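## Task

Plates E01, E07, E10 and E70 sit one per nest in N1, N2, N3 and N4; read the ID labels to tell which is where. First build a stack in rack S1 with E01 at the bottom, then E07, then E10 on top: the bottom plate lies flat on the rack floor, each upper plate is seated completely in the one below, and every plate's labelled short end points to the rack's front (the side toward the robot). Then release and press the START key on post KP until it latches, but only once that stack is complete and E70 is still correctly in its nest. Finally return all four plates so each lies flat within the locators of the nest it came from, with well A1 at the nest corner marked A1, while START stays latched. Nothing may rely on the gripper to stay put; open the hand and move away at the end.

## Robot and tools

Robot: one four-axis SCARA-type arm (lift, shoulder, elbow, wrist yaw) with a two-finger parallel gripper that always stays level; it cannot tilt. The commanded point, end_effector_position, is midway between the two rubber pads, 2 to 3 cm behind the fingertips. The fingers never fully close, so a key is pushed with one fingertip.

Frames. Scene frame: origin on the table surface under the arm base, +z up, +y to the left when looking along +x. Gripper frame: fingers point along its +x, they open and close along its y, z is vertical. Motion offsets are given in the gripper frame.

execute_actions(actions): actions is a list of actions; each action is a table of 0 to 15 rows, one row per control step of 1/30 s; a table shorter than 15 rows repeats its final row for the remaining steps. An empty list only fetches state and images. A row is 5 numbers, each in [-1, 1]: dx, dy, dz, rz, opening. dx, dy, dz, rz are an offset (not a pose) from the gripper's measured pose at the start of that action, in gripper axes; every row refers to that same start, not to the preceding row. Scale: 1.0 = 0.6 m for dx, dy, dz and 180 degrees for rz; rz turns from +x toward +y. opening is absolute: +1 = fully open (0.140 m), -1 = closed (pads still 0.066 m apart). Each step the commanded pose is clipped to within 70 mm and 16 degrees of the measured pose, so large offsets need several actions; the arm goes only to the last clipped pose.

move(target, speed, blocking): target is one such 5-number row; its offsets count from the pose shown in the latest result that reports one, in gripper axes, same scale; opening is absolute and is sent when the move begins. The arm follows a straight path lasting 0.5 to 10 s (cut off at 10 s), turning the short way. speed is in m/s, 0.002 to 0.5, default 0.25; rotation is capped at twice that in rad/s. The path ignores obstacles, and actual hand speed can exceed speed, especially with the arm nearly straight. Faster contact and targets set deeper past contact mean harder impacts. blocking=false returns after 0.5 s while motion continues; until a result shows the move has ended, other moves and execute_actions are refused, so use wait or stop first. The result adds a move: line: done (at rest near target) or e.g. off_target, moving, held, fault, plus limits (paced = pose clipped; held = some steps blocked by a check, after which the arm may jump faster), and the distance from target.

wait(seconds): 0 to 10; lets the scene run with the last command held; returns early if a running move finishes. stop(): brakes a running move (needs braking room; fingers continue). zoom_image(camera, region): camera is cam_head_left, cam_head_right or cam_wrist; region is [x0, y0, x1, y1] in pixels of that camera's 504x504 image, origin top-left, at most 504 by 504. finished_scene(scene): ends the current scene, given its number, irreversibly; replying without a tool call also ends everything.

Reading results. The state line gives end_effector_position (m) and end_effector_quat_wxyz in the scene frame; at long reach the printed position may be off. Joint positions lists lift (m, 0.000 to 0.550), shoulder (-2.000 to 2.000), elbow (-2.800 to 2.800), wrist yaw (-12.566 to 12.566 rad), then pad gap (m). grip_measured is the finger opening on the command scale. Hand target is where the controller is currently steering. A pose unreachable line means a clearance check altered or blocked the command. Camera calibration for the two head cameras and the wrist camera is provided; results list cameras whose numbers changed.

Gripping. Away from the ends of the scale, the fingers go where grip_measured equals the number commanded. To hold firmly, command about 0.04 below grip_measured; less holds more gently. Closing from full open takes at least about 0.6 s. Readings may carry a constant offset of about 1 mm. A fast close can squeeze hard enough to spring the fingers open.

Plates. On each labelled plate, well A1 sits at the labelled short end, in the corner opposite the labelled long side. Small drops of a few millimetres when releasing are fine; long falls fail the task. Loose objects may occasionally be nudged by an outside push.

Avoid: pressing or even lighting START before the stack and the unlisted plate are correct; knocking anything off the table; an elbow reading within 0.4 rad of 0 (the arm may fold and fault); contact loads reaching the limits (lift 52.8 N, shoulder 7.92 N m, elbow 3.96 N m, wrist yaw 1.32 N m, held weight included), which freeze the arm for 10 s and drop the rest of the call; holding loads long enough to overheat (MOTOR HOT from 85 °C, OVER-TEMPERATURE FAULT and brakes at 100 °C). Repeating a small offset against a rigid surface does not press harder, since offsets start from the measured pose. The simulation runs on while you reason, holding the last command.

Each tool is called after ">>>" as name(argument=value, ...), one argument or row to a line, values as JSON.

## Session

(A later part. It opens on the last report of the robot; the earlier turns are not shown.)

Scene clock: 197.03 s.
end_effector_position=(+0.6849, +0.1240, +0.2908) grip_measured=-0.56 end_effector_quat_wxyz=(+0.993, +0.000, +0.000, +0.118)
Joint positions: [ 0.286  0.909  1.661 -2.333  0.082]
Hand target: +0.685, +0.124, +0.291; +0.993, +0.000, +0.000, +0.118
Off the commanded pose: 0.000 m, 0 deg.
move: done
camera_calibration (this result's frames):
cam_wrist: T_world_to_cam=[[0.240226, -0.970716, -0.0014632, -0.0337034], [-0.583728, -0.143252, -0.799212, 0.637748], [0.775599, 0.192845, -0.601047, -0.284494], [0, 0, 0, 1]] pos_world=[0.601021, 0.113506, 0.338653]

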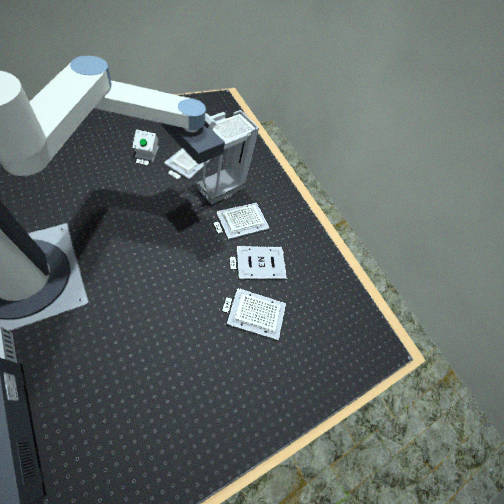

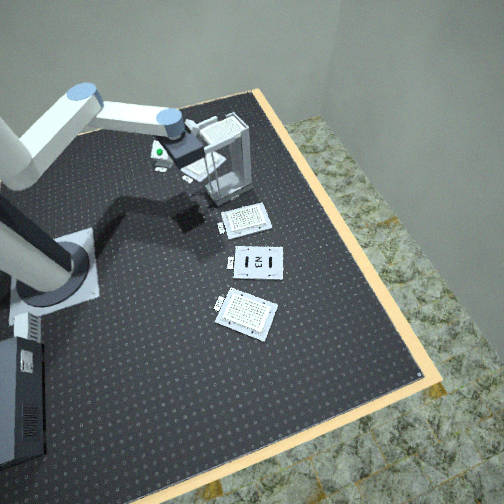

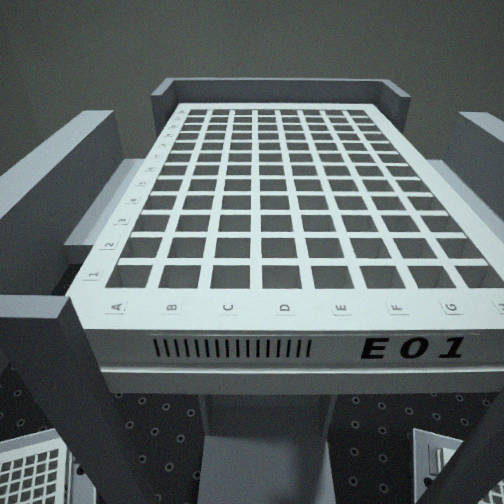

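>>> execute_actions(
  actions=[
    [[0,-0.0015,0,-0.0012,-0.61]],
  ],
)

>>> zoom_image(
  camera="cam_wrist",
  region=[130, 60, 430, 160],
)

Scene clock: 205.10 s.
end_effector_position=(+0.6851, +0.1233, +0.2908) grip_measured=-0.56 end_effector_quat_wxyz=(+0.993, +0.000, +0.000, +0.117)
Joint positions: [ 0.286  0.909  1.661 -2.335  0.082]
Hand target: +0.685, +0.123, +0.291; +0.993, +0.000, +0.000, +0.116
Off the commanded pose: 0.000 m, 0 deg.
camera_calibration (this result's frames):
cam_wrist: T_world_to_cam=[[0.237279, -0.97144, -0.0014632, -0.0323403], [-0.58416, -0.14148, -0.799212, 0.637831], [0.77618, 0.190491, -0.601047, -0.284608], [0, 0, 0, 1]] pos_world=[0.601176, 0.113039, 0.338652]

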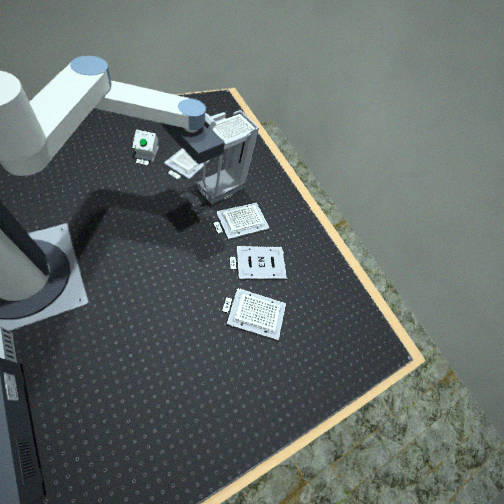

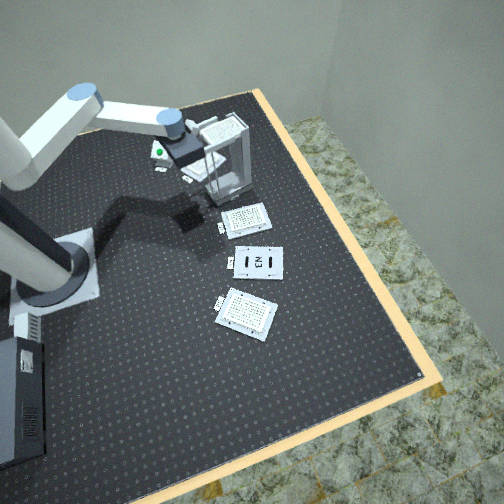

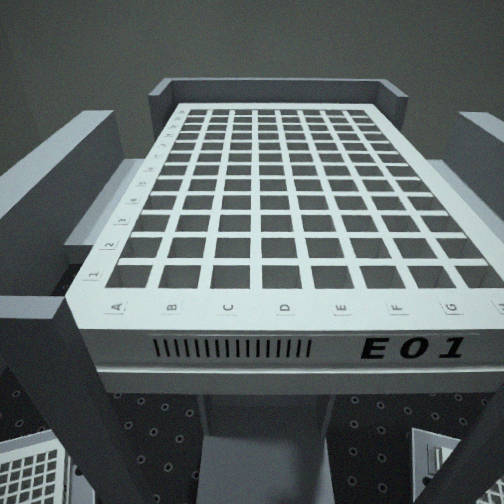

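Region (130, 60, 430, 160) of cam_wrist's 504x504 image, scaled by 1.680, with more detail than that image has.

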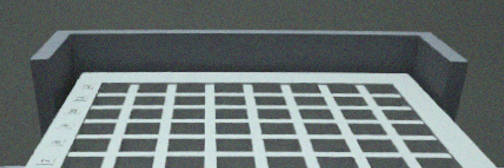

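>>> move(
  target=[0, 0, -0.3647, 0, -0.61],
  speed=0.15,
)

Scene clock: 209.10 s.
end_effector_position=(+0.6851, +0.1233, +0.0719) grip_measured=-0.56 end_effector_quat_wxyz=(+0.993, +0.000, +0.000, +0.117)
Joint positions: [ 0.067  0.909  1.661 -2.335  0.082]
Hand target: +0.685, +0.123, +0.072; +0.993, +0.000, +0.000, +0.117
Off the commanded pose: 0.000 m, 0 deg.
move: done
camera_calibration (this result's frames):
cam_wrist: T_world_to_cam=[[0.237324, -0.971429, -0.0014632, -0.0326793], [-0.584154, -0.141507, -0.799212, 0.46289], [0.776171, 0.190527, -0.601047, -0.416173], [0, 0, 0, 1]] pos_world=[0.601176, 0.113049, 0.11976]

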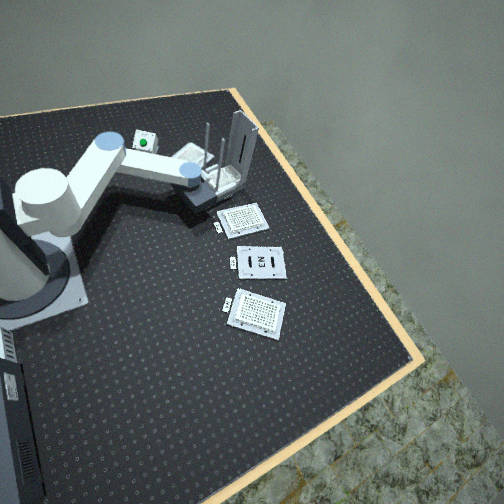

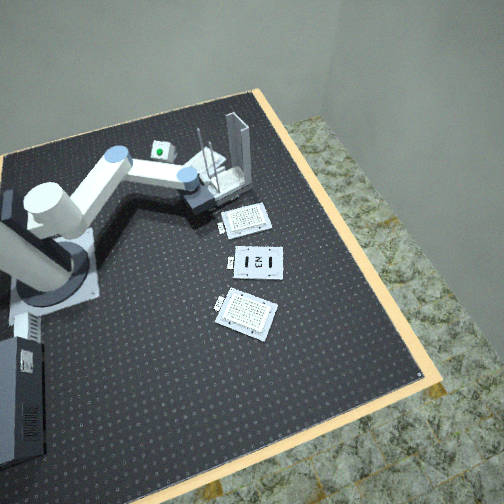

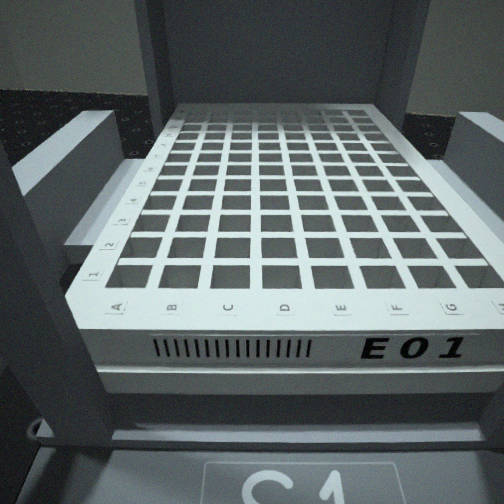

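>>> move(
  target=[0, 0, -0.005, 0, -0.61],
  speed=0.01,
)

Scene clock: 215.80 s.
end_effector_position=(+0.6851, +0.1233, +0.0689) grip_measured=-0.56 end_effector_quat_wxyz=(+0.993, +0.000, +0.000, +0.117)
Joint positions: [ 0.064  0.909  1.661 -2.335  0.082]
Hand target: +0.685, +0.123, +0.069; +0.993, +0.000, +0.000, +0.117
Off the commanded pose: 0.000 m, 0 deg.
move: done
camera_calibration (this result's frames):
cam_wrist: T_world_to_cam=[[0.237325, -0.971429, -0.0014632, -0.0326841], [-0.584153, -0.141508, -0.799212, 0.460503], [0.776171, 0.190528, -0.601047, -0.417968], [0, 0, 0, 1]] pos_world=[0.601176, 0.113049, 0.116774]

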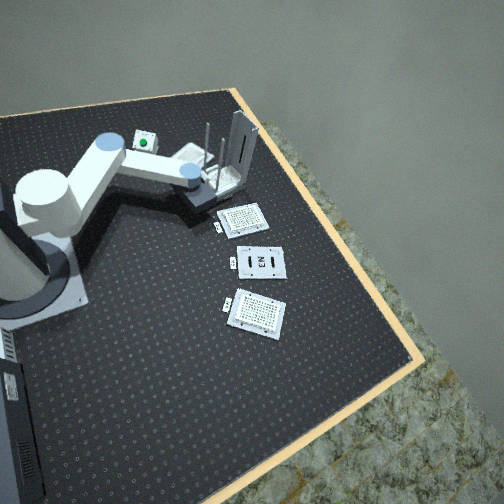

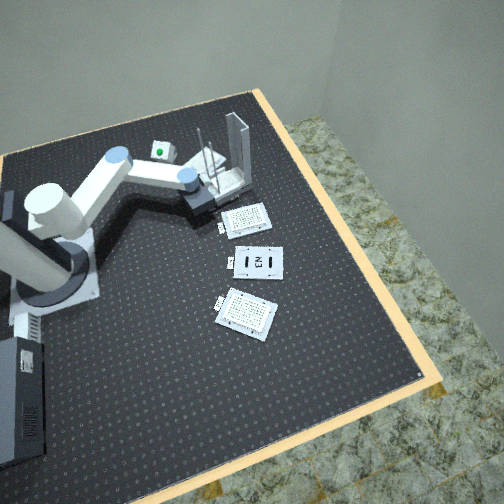

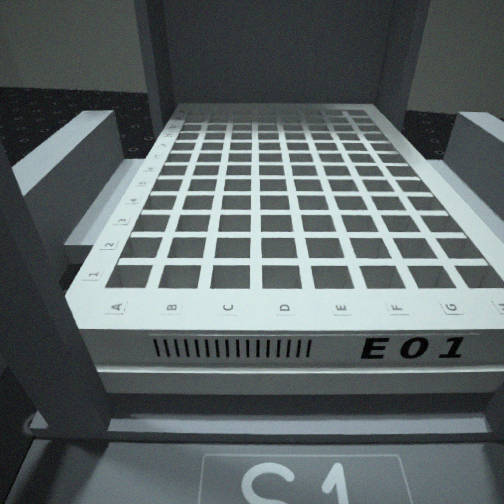

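>>> move(
  target=[0, 0, -0.005, 0, -0.61],
  speed=0.01,
)

Scene clock: 218.73 s.
end_effector_position=(+0.6851, +0.1233, +0.0659) grip_measured=-0.56 end_effector_quat_wxyz=(+0.993, +0.000, +0.000, +0.117)
Joint positions: [ 0.061  0.909  1.661 -2.335  0.082]
Hand target: +0.685, +0.123, +0.066; +0.993, +0.000, +0.000, +0.117
Off the commanded pose: 0.000 m, 0 deg.
move: done
camera_calibration (this result's frames):
cam_wrist: T_world_to_cam=[[0.237326, -0.971429, -0.0014632, -0.0326887], [-0.584153, -0.141508, -0.799212, 0.458117], [0.776171, 0.190529, -0.601047, -0.419763], [0, 0, 0, 1]] pos_world=[0.601176, 0.113049, 0.113787]

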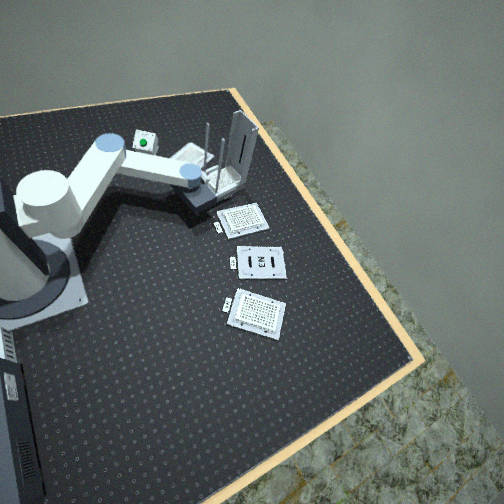

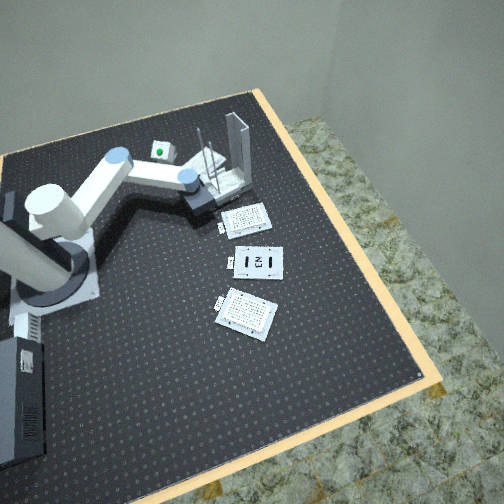

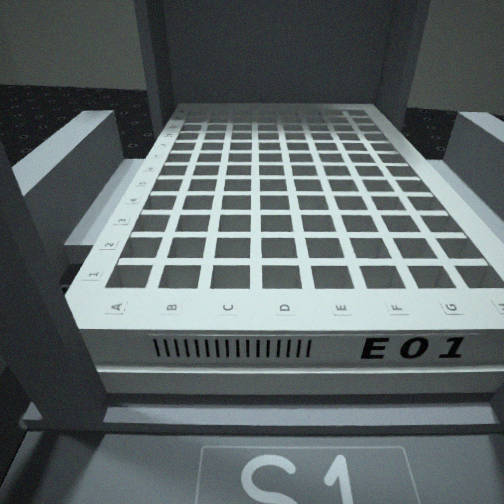

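>>> move(
  target=[0, 0, -0.0033, 0, -0.61],
  speed=0.01,
)

Scene clock: 221.73 s.
end_effector_position=(+0.6851, +0.1233, +0.0639) grip_measured=-0.56 end_effector_quat_wxyz=(+0.993, +0.000, +0.000, +0.117)
Joint positions: [ 0.059  0.909  1.661 -2.335  0.082]
Hand target: +0.685, +0.123, +0.064; +0.993, +0.000, +0.000, +0.117
Off the commanded pose: 0.000 m, 0 deg.
move: done
camera_calibration (this result's frames):
cam_wrist: T_world_to_cam=[[0.237327, -0.971429, -0.0014632, -0.0326918], [-0.584153, -0.141509, -0.799212, 0.456555], [0.776171, 0.190529, -0.601047, -0.420938], [0, 0, 0, 1]] pos_world=[0.601176, 0.11305, 0.111833]

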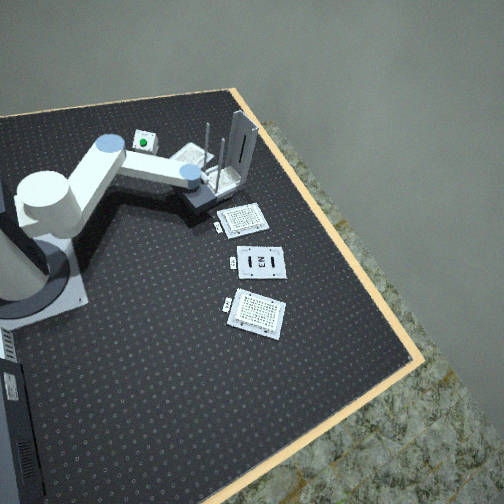

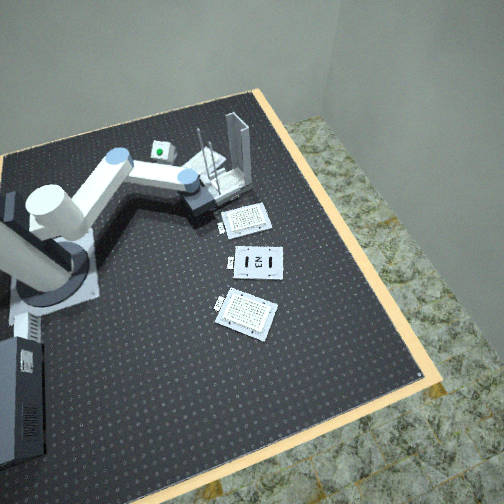

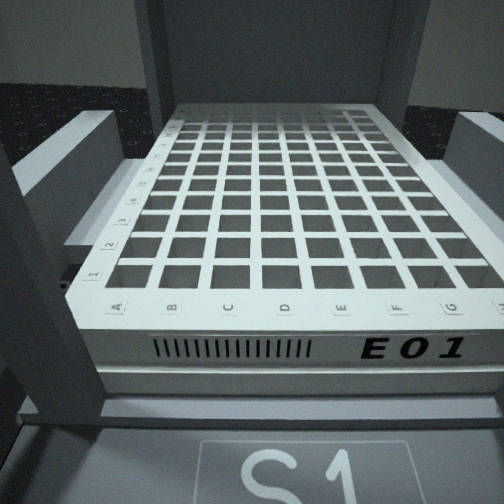

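>>> execute_actions(
  actions=[
    [[0,0,0,0,0.2]],
  ],
)

Scene clock: 224.23 s.
end_effector_position=(+0.6851, +0.1233, +0.0639) grip_measured=+0.20 end_effector_quat_wxyz=(+0.993, +0.000, +0.000, +0.117)
Joint positions: [ 0.059  0.909  1.661 -2.335  0.11 ]
Hand target: +0.685, +0.123, +0.064; +0.993, +0.000, +0.000, +0.117
Off the commanded pose: 0.000 m, 0 deg.
camera_calibration (this result's frames):
cam_wrist: T_world_to_cam=[[0.237326, -0.971429, -0.0014632, -0.0326912], [-0.584153, -0.141508, -0.799212, 0.456555], [0.776171, 0.190528, -0.601047, -0.420938], [0, 0, 0, 1]] pos_world=[0.601176, 0.11305, 0.111833]

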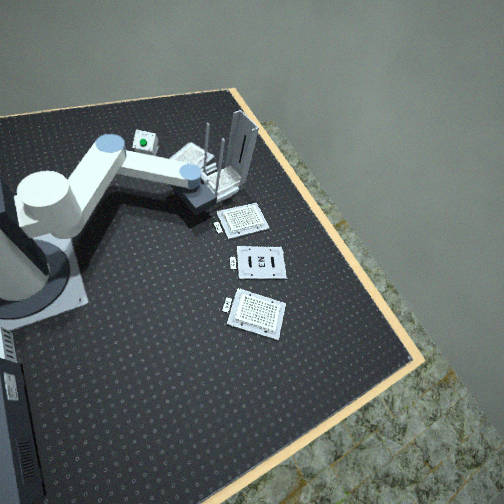

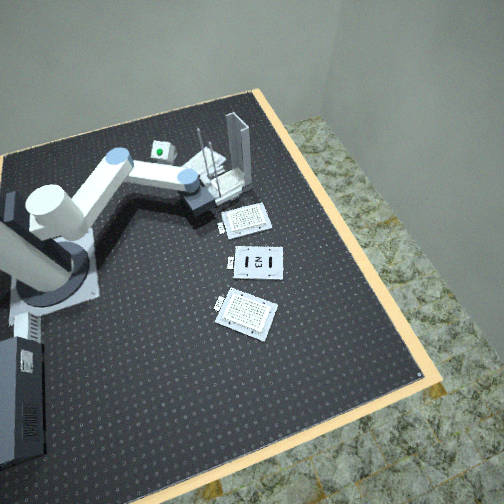

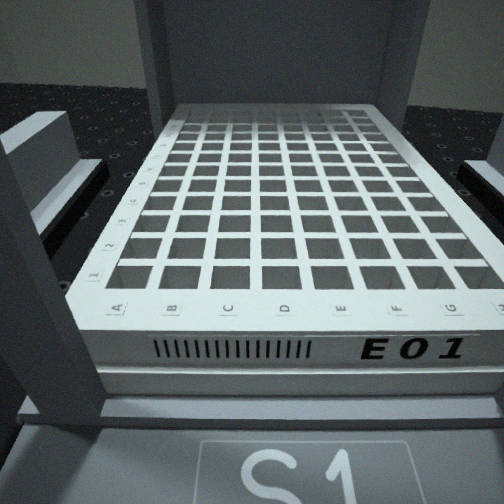

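>>> move(
  target=[-0.175, 0, 0.06, 0, 0.2],
  speed=0.25,
)

Scene clock: 232.43 s.
end_effector_position=(+0.5829, +0.0989, +0.1000) grip_measured=+0.20 end_effector_quat_wxyz=(+0.993, +0.000, +0.000, +0.117)
Joint positions: [ 0.095  1.126  1.127 -2.019  0.11 ]
Hand target: +0.583, +0.099, +0.100; +0.993, +0.000, +0.000, +0.117
Off the commanded pose: 0.000 m, 0 deg.
move: done
camera_calibration (this result's frames):
cam_wrist: T_world_to_cam=[[0.237004, -0.971508, -0.0014632, -0.0319414], [-0.5842, -0.141315, -0.799212, 0.422225], [0.776234, 0.190271, -0.601047, -0.315298], [0, 0, 0, 1]] pos_world=[0.498979, 0.0886274, 0.147892]

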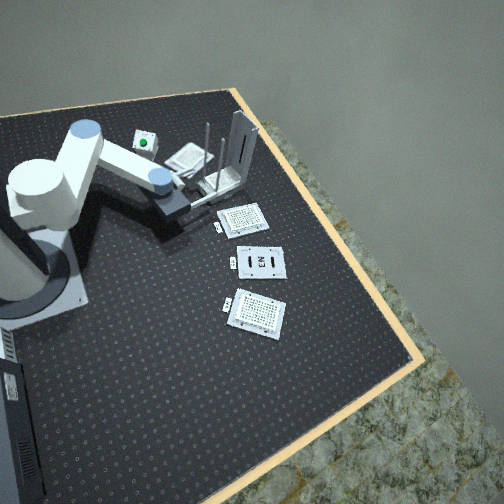

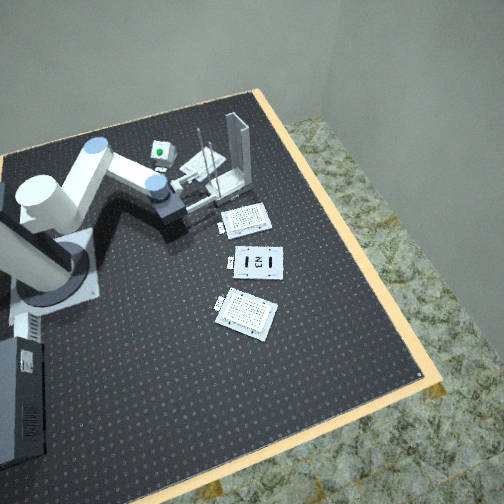

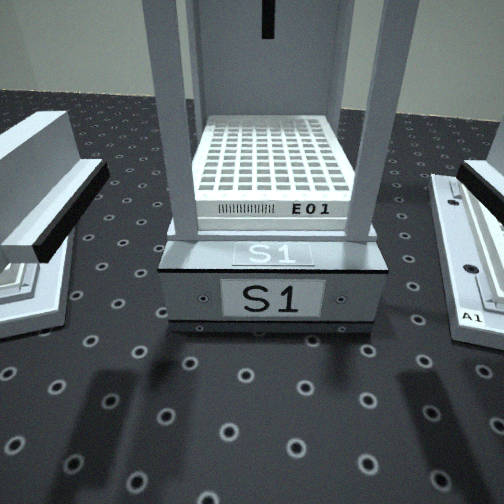

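>>> move(
  target=[-0.1827, -0.7533, 0, -0.3051, 0.2],
  speed=0.4,
)

Scene clock: 238.73 s.
end_effector_position=(+0.5812, -0.3661, +0.1000) grip_measured=+0.20 end_effector_quat_wxyz=(+0.935, +0.000, +0.000, -0.354)
Joint positions: [ 0.095 -0.124  1.792 -2.393  0.11 ]
Hand target: +0.581, -0.366, +0.100; +0.935, +0.000, +0.000, -0.354
Off the commanded pose: 0.000 m, 0 deg.
move: done
camera_calibration (this result's frames):
cam_wrist: T_world_to_cam=[[-0.658706, -0.752399, -0.0014632, 0.117529], [-0.451458, 0.396794, -0.799212, 0.475416], [0.601907, -0.525786, -0.601047, -0.38637], [0, 0, 0, 1]] pos_world=[0.524607, -0.303361, 0.147904]

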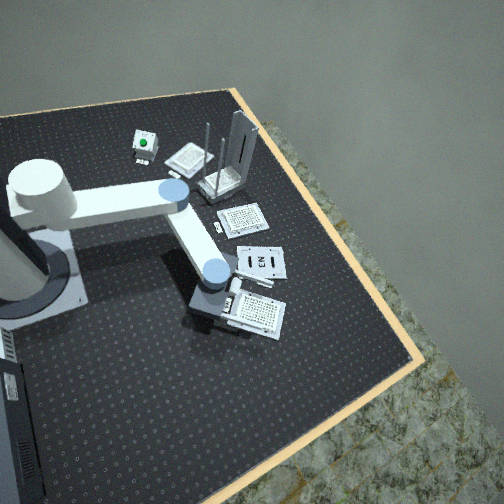

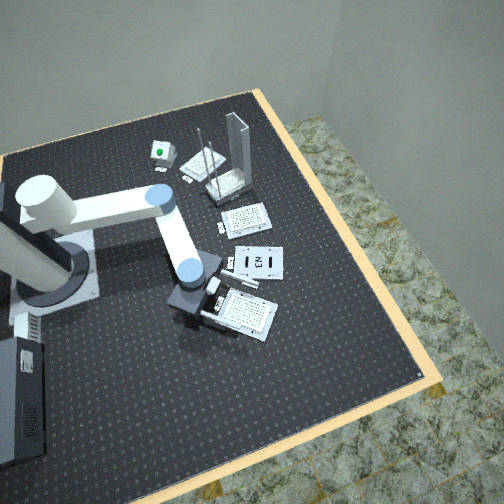

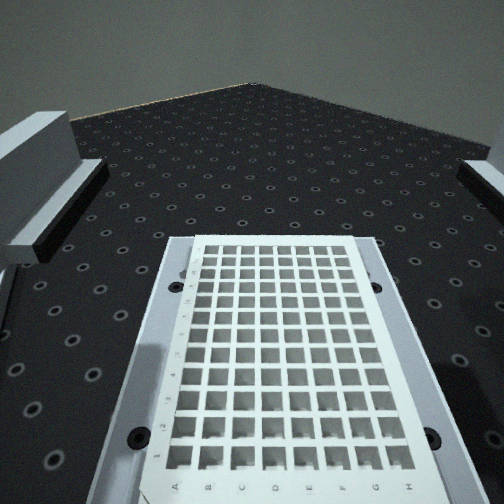

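>>> move(
  target=[-0.0045, -0.0035, -0.1102, 0, -0.1],
  speed=0.15,
)

>>> execute_actions(
  actions=[
    [[0,0,0,0,-0.3],[0,0,0,0,-0.4],[0,0,0,0,-0.45],[0,0,0,0,-0.47],[0,0,0,0,-0.49],[0,0,0,0,-0.5],[0,0,0,0,-0.51],[0,0,0,0,-0.52],[0,0,0,0,-0.53],[0,0,0,0,-0.54],[0,0,0,0,-0.55],[0,0,0,0,-0.56],[0,0,0,0,-0.57],[0,0,0,0,-0.59],[0,0,0,0,-0.61]],
    [[0,0,0,0,-0.61]],
  ],
)

Scene clock: 245.50 s.
end_effector_position=(+0.5778, -0.3660, +0.0338) grip_measured=-0.10 end_effector_quat_wxyz=(+0.935, +0.000, +0.000, -0.355)
Joint positions: [ 0.029 -0.122  1.776 -2.379  0.099]
Hand target: +0.578, -0.366, +0.034; +0.935, +0.000, +0.000, -0.354
Off the commanded pose: 0.000 m, 0 deg.
move: done
camera_calibration (this result's frames):
cam_wrist: T_world_to_cam=[[-0.658936, -0.752197, -0.0014632, 0.115472], [-0.451336, 0.396932, -0.799212, 0.420892], [0.601746, -0.52597, -0.601047, -0.423971], [0, 0, 0, 1]] pos_world=[0.521176, -0.303204, 0.0817246]

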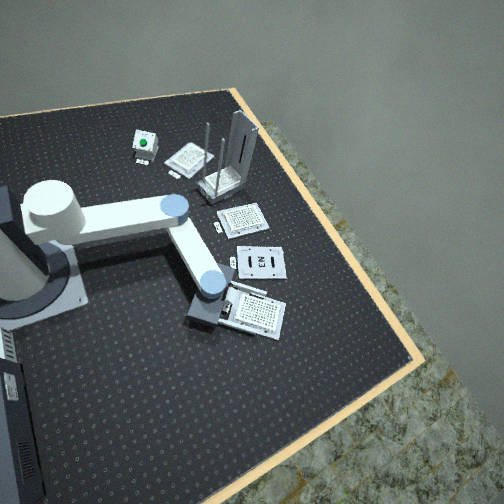

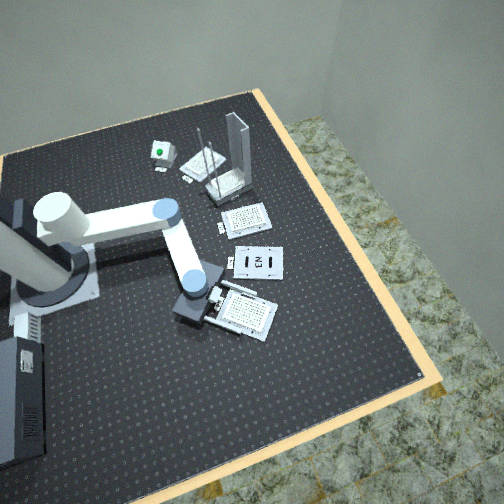

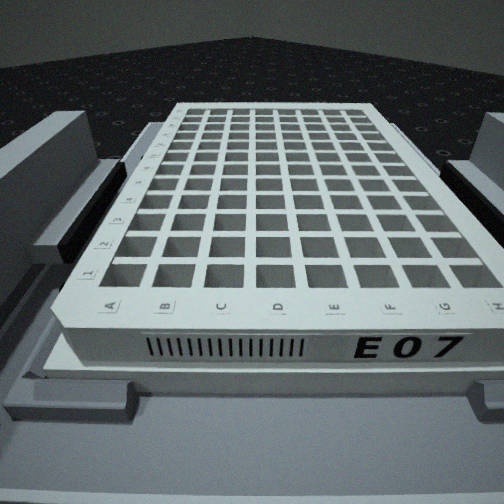

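Scene clock: 246.50 s.
end_effector_position=(+0.5785, -0.3654, +0.0338) grip_measured=-0.56 end_effector_quat_wxyz=(+0.936, +0.000, +0.000, -0.353)
Joint positions: [ 0.029 -0.121  1.777 -2.378  0.082]
Hand target: +0.578, -0.366, +0.034; +0.935, +0.000, +0.000, -0.353
Off the commanded pose: 0.000 m, 0 deg.
camera_calibration (this result's frames):
cam_wrist: T_world_to_cam=[[-0.656696, -0.754154, -0.0014632, 0.114348], [-0.452515, 0.395588, -0.799212, 0.421184], [0.603308, -0.524177, -0.601047, -0.424356], [0, 0, 0, 1]] pos_world=[0.521701, -0.302817, 0.0817248]

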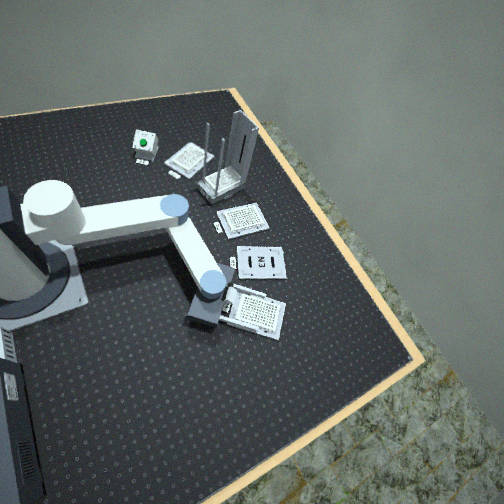

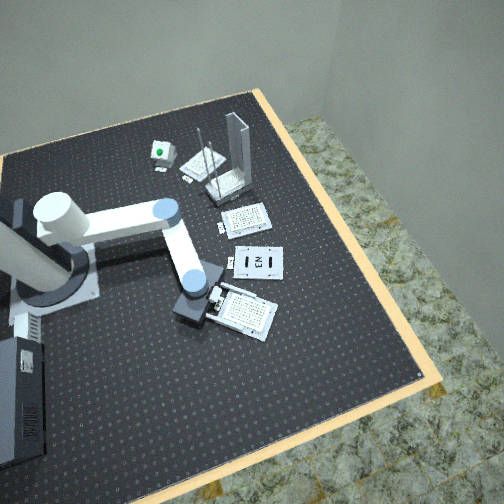

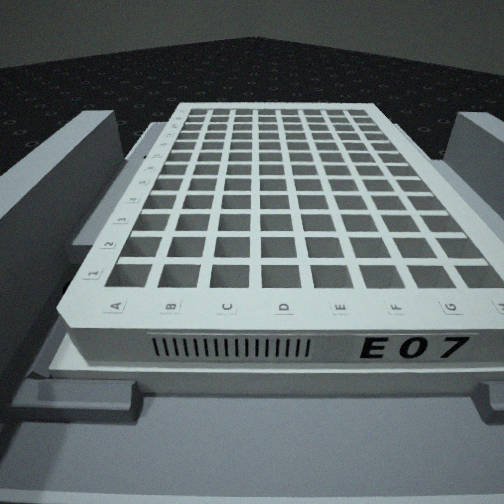

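>>> move(
  target=[0, 0, 0.502, 0, -0.61],
  speed=0.35,
)

Scene clock: 251.70 s.
end_effector_position=(+0.5785, -0.3654, +0.3351) grip_measured=-0.56 end_effector_quat_wxyz=(+0.936, +0.000, +0.000, -0.353)
Joint positions: [ 0.33  -0.121  1.777 -2.378  0.082]
Hand target: +0.578, -0.365, +0.335; +0.936, +0.000, +0.000, -0.353
Off the commanded pose: 0.000 m, 0 deg.
move: done
camera_calibration (this result's frames):
cam_wrist: T_world_to_cam=[[-0.656654, -0.75419, -0.0014632, 0.114765], [-0.452537, 0.395563, -0.799212, 0.661954], [0.603337, -0.524144, -0.601047, -0.243305], [0, 0, 0, 1]] pos_world=[0.521715, -0.302816, 0.382972]

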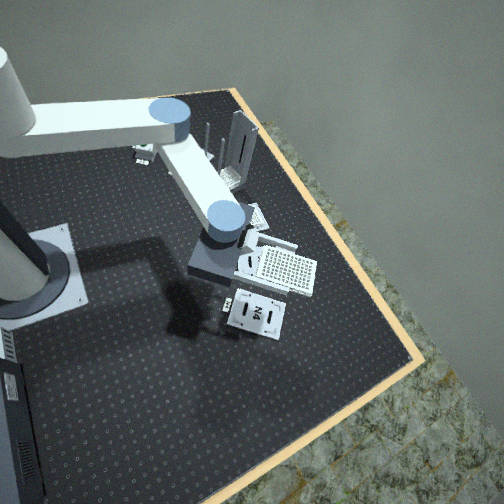

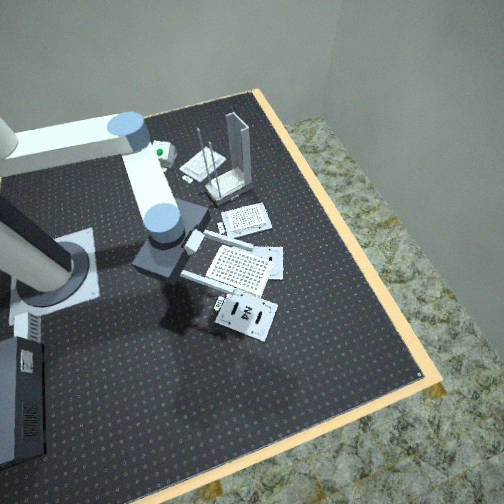

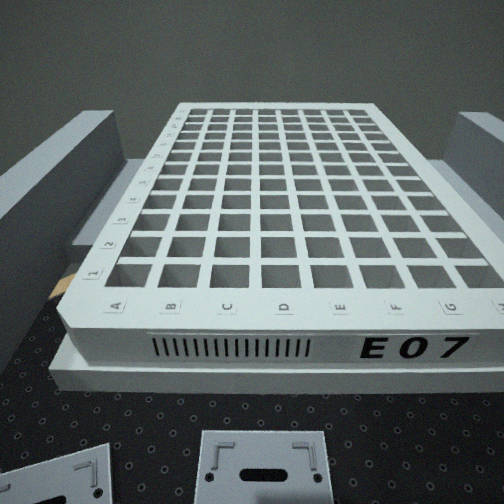

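>>> move(
  target=[-0.4045, 0.729, 0, 0.3043, -0.61],
  speed=0.35,
)

Scene clock: 256.40 s.
end_effector_position=(+0.6851, +0.1234, +0.3351) grip_measured=-0.56 end_effector_quat_wxyz=(+0.993, +0.000, +0.000, +0.117)
Joint positions: [ 0.33   0.909  1.661 -2.334  0.082]
Hand target: +0.685, +0.123, +0.335; +0.993, +0.000, +0.000, +0.117
Off the commanded pose: 0.000 m, 0 deg.
move: done
camera_calibration (this result's frames):
cam_wrist: T_world_to_cam=[[0.237981, -0.971269, -0.0014632, -0.0326942], [-0.584058, -0.141903, -0.799212, 0.673232], [0.776042, 0.191052, -0.601047, -0.257956], [0, 0, 0, 1]] pos_world=[0.601171, 0.113061, 0.382964]

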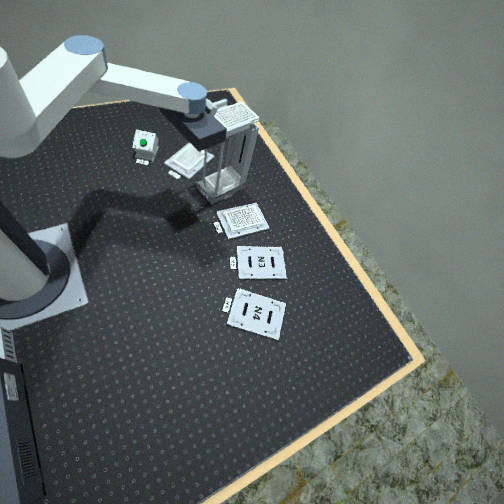

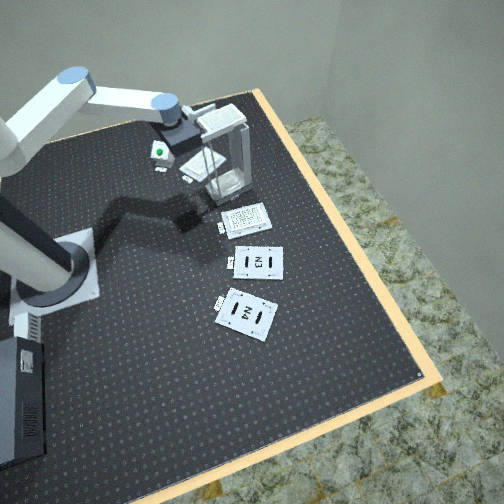

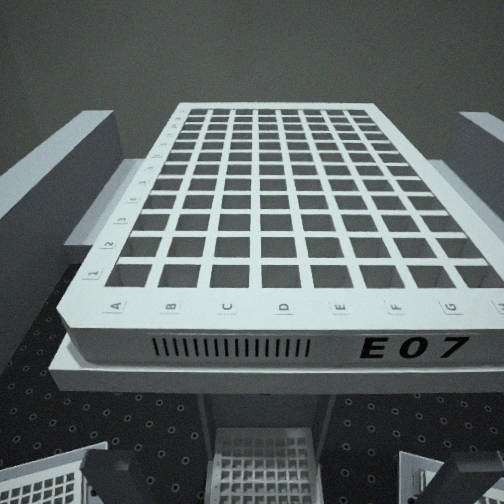

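>>> move(
  target=[0, 0, -0.4202, 0, -0.61],
  speed=0.15,
)

Scene clock: 261.23 s.
end_effector_position=(+0.6851, +0.1234, +0.0829) grip_measured=-0.56 end_effector_quat_wxyz=(+0.993, +0.000, +0.000, +0.117)
Joint positions: [ 0.078  0.909  1.661 -2.334  0.082]
Hand target: +0.685, +0.123, +0.083; +0.993, +0.000, +0.000, +0.117
Off the commanded pose: 0.000 m, 0 deg.
move: done
camera_calibration (this result's frames):
cam_wrist: T_world_to_cam=[[0.238329, -0.971183, -0.0014632, -0.033258], [-0.584007, -0.142112, -0.799212, 0.471669], [0.775974, 0.19133, -0.601047, -0.409524], [0, 0, 0, 1]] pos_world=[0.601164, 0.113084, 0.130771]

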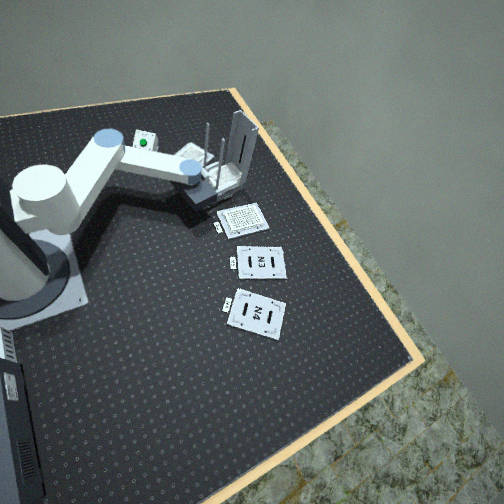

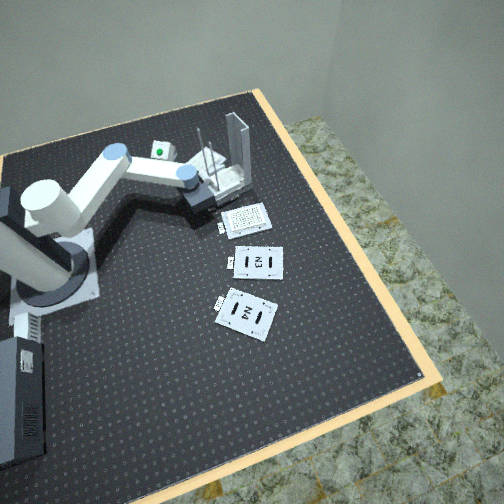

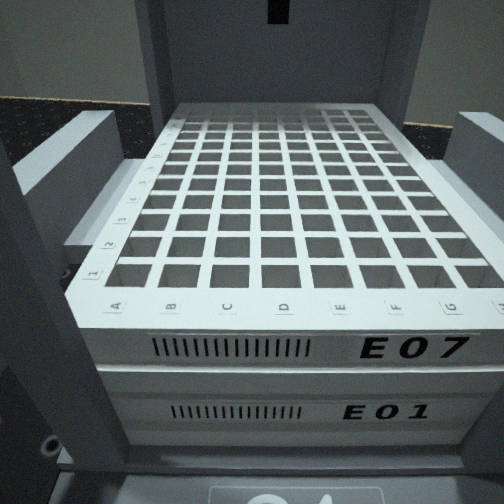

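>>> move(
  target=[0, 0, -0.0083, 0, -0.61],
  speed=0.012,
)

Scene clock: 263.83 s.
end_effector_position=(+0.6851, +0.1234, +0.0779) grip_measured=-0.56 end_effector_quat_wxyz=(+0.993, +0.000, +0.000, +0.117)
Joint positions: [ 0.073  0.909  1.661 -2.334  0.082]
Hand target: +0.685, +0.123, +0.078; +0.993, +0.000, +0.000, +0.117
Off the commanded pose: 0.000 m, 0 deg.
move: done
camera_calibration (this result's frames):
cam_wrist: T_world_to_cam=[[0.238335, -0.971182, -0.0014632, -0.0332684], [-0.584006, -0.142115, -0.799212, 0.467682], [0.775972, 0.191335, -0.601047, -0.412523], [0, 0, 0, 1]] pos_world=[0.601165, 0.113085, 0.125782]

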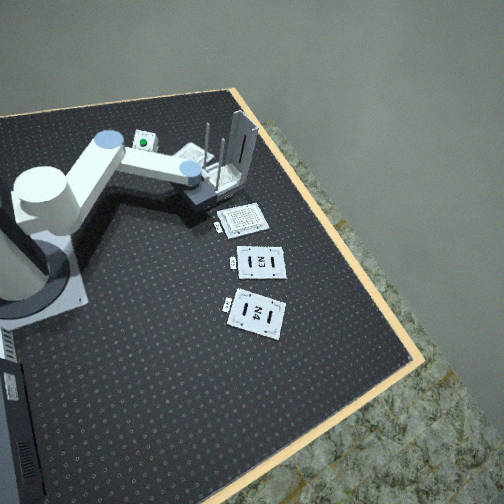

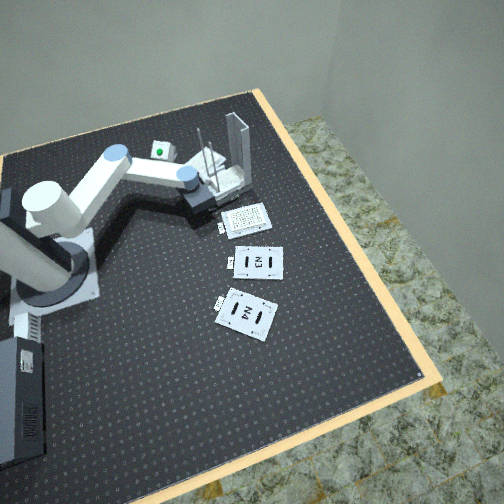

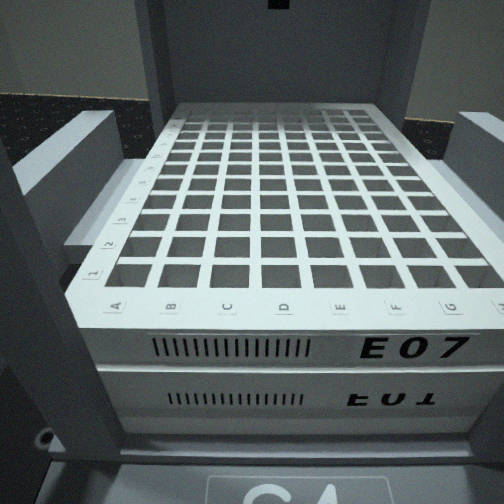

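>>> move(
  target=[0, 0, -0.0033, 0, -0.61],
  speed=0.008,
)

Scene clock: 265.83 s.
end_effector_position=(+0.6851, +0.1234, +0.0764) grip_measured=-0.56 end_effector_quat_wxyz=(+0.993, +0.000, +0.000, +0.117)
Joint positions: [ 0.071  0.909  1.661 -2.334  0.082]
Hand target: +0.685, +0.123, +0.076; +0.993, +0.000, +0.000, +0.117
Off the commanded pose: 0.001 m, 0 deg.
move: done
camera_calibration (this result's frames):
cam_wrist: T_world_to_cam=[[0.23837, -0.971173, -0.0014632, -0.0332943], [-0.584001, -0.142137, -0.799212, 0.466497], [0.775966, 0.191363, -0.601047, -0.4134], [0, 0, 0, 1]] pos_world=[0.601155, 0.113081, 0.124309]

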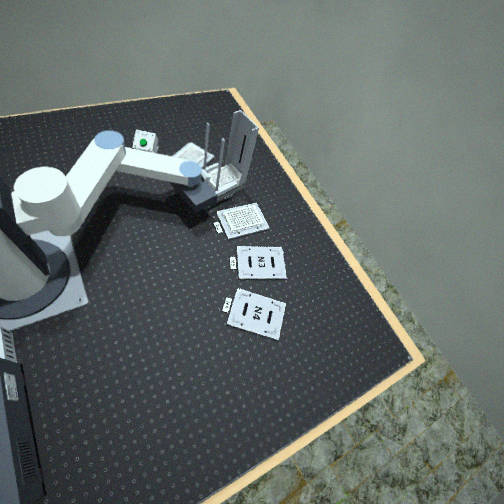

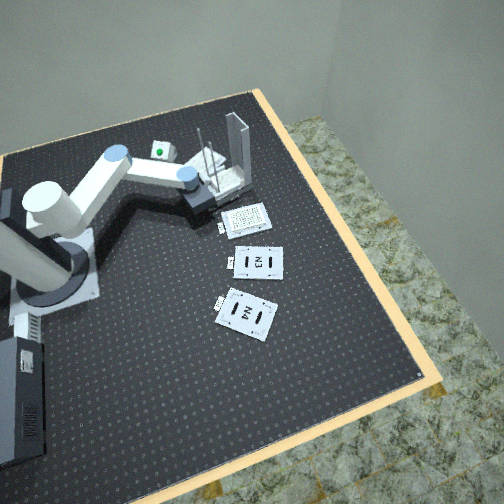

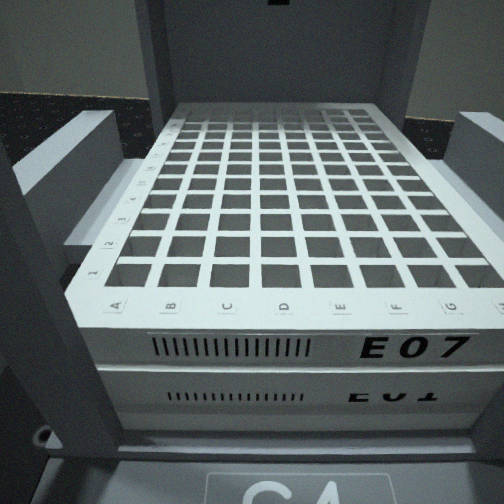

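>>> execute_actions(
  actions=[
    [[0,0,0,0,0.2]],
  ],
)

>>> move(
  target=[-0.175, 0, 0.04, 0, 0.2],
  speed=0.25,
)

Scene clock: 268.53 s.
end_effector_position=(+0.6851, +0.1234, +0.0765) grip_measured=+0.20 end_effector_quat_wxyz=(+0.993, +0.000, +0.000, +0.117)
Joint positions: [ 0.071  0.909  1.661 -2.334  0.11 ]
Hand target: +0.685, +0.123, +0.076; +0.993, +0.000, +0.000, +0.117
Off the commanded pose: 0.000 m, 0 deg.
camera_calibration (this result's frames):
cam_wrist: T_world_to_cam=[[0.238363, -0.971175, -0.0014632, -0.0332906], [-0.584002, -0.142132, -0.799212, 0.466544], [0.775967, 0.191357, -0.601047, -0.413365], [0, 0, 0, 1]] pos_world=[0.601155, 0.11308, 0.124367]

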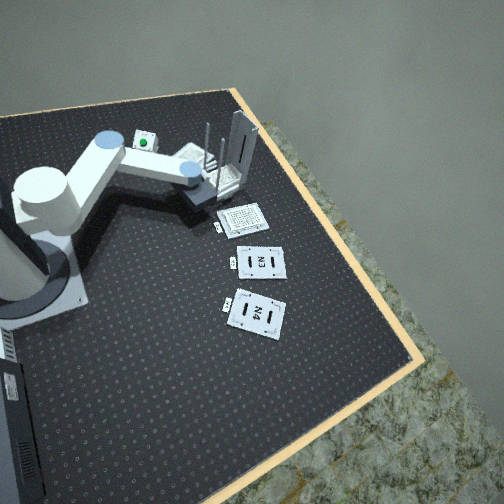

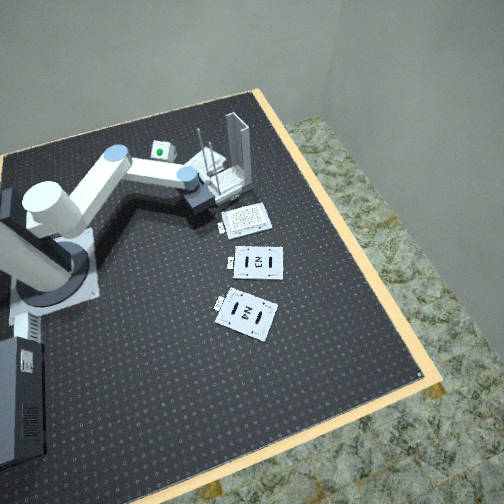

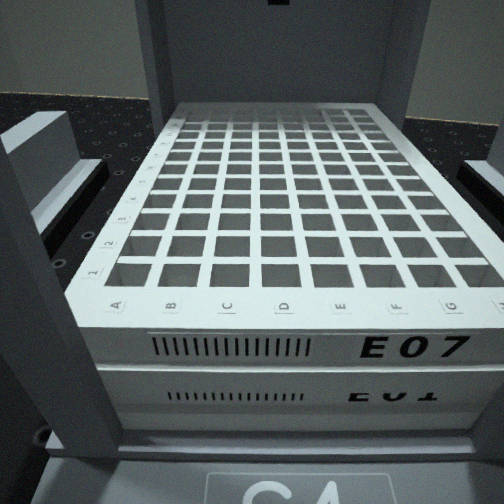

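Scene clock: 269.37 s.
end_effector_position=(+0.5829, +0.0989, +0.1005) grip_measured=+0.20 end_effector_quat_wxyz=(+0.993, +0.000, +0.000, +0.117)
Joint positions: [ 0.096  1.126  1.126 -2.017  0.11 ]
Hand target: +0.583, +0.099, +0.100; +0.993, +0.000, +0.000, +0.117
Off the commanded pose: 0.000 m, 0 deg.
move: done
camera_calibration (this result's frames):
cam_wrist: T_world_to_cam=[[0.238048, -0.971252, -0.0014632, -0.032561], [-0.584048, -0.141942, -0.799212, 0.422619], [0.776029, 0.191105, -0.601047, -0.314942], [0, 0, 0, 1]] pos_world=[0.498985, 0.0885496, 0.148419]

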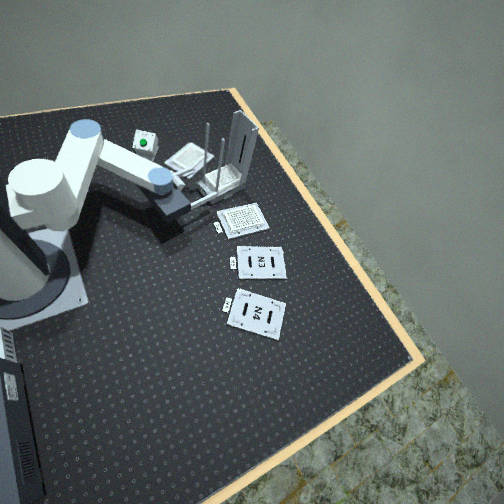

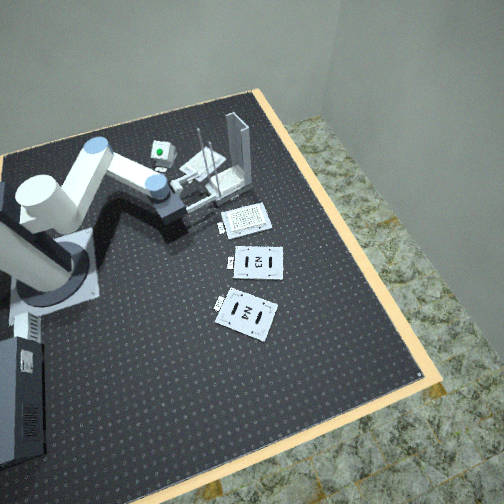

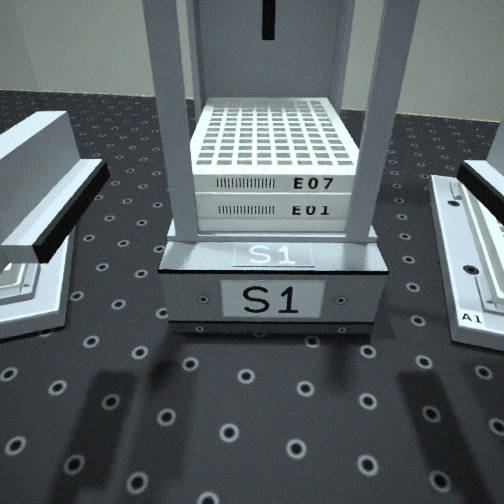

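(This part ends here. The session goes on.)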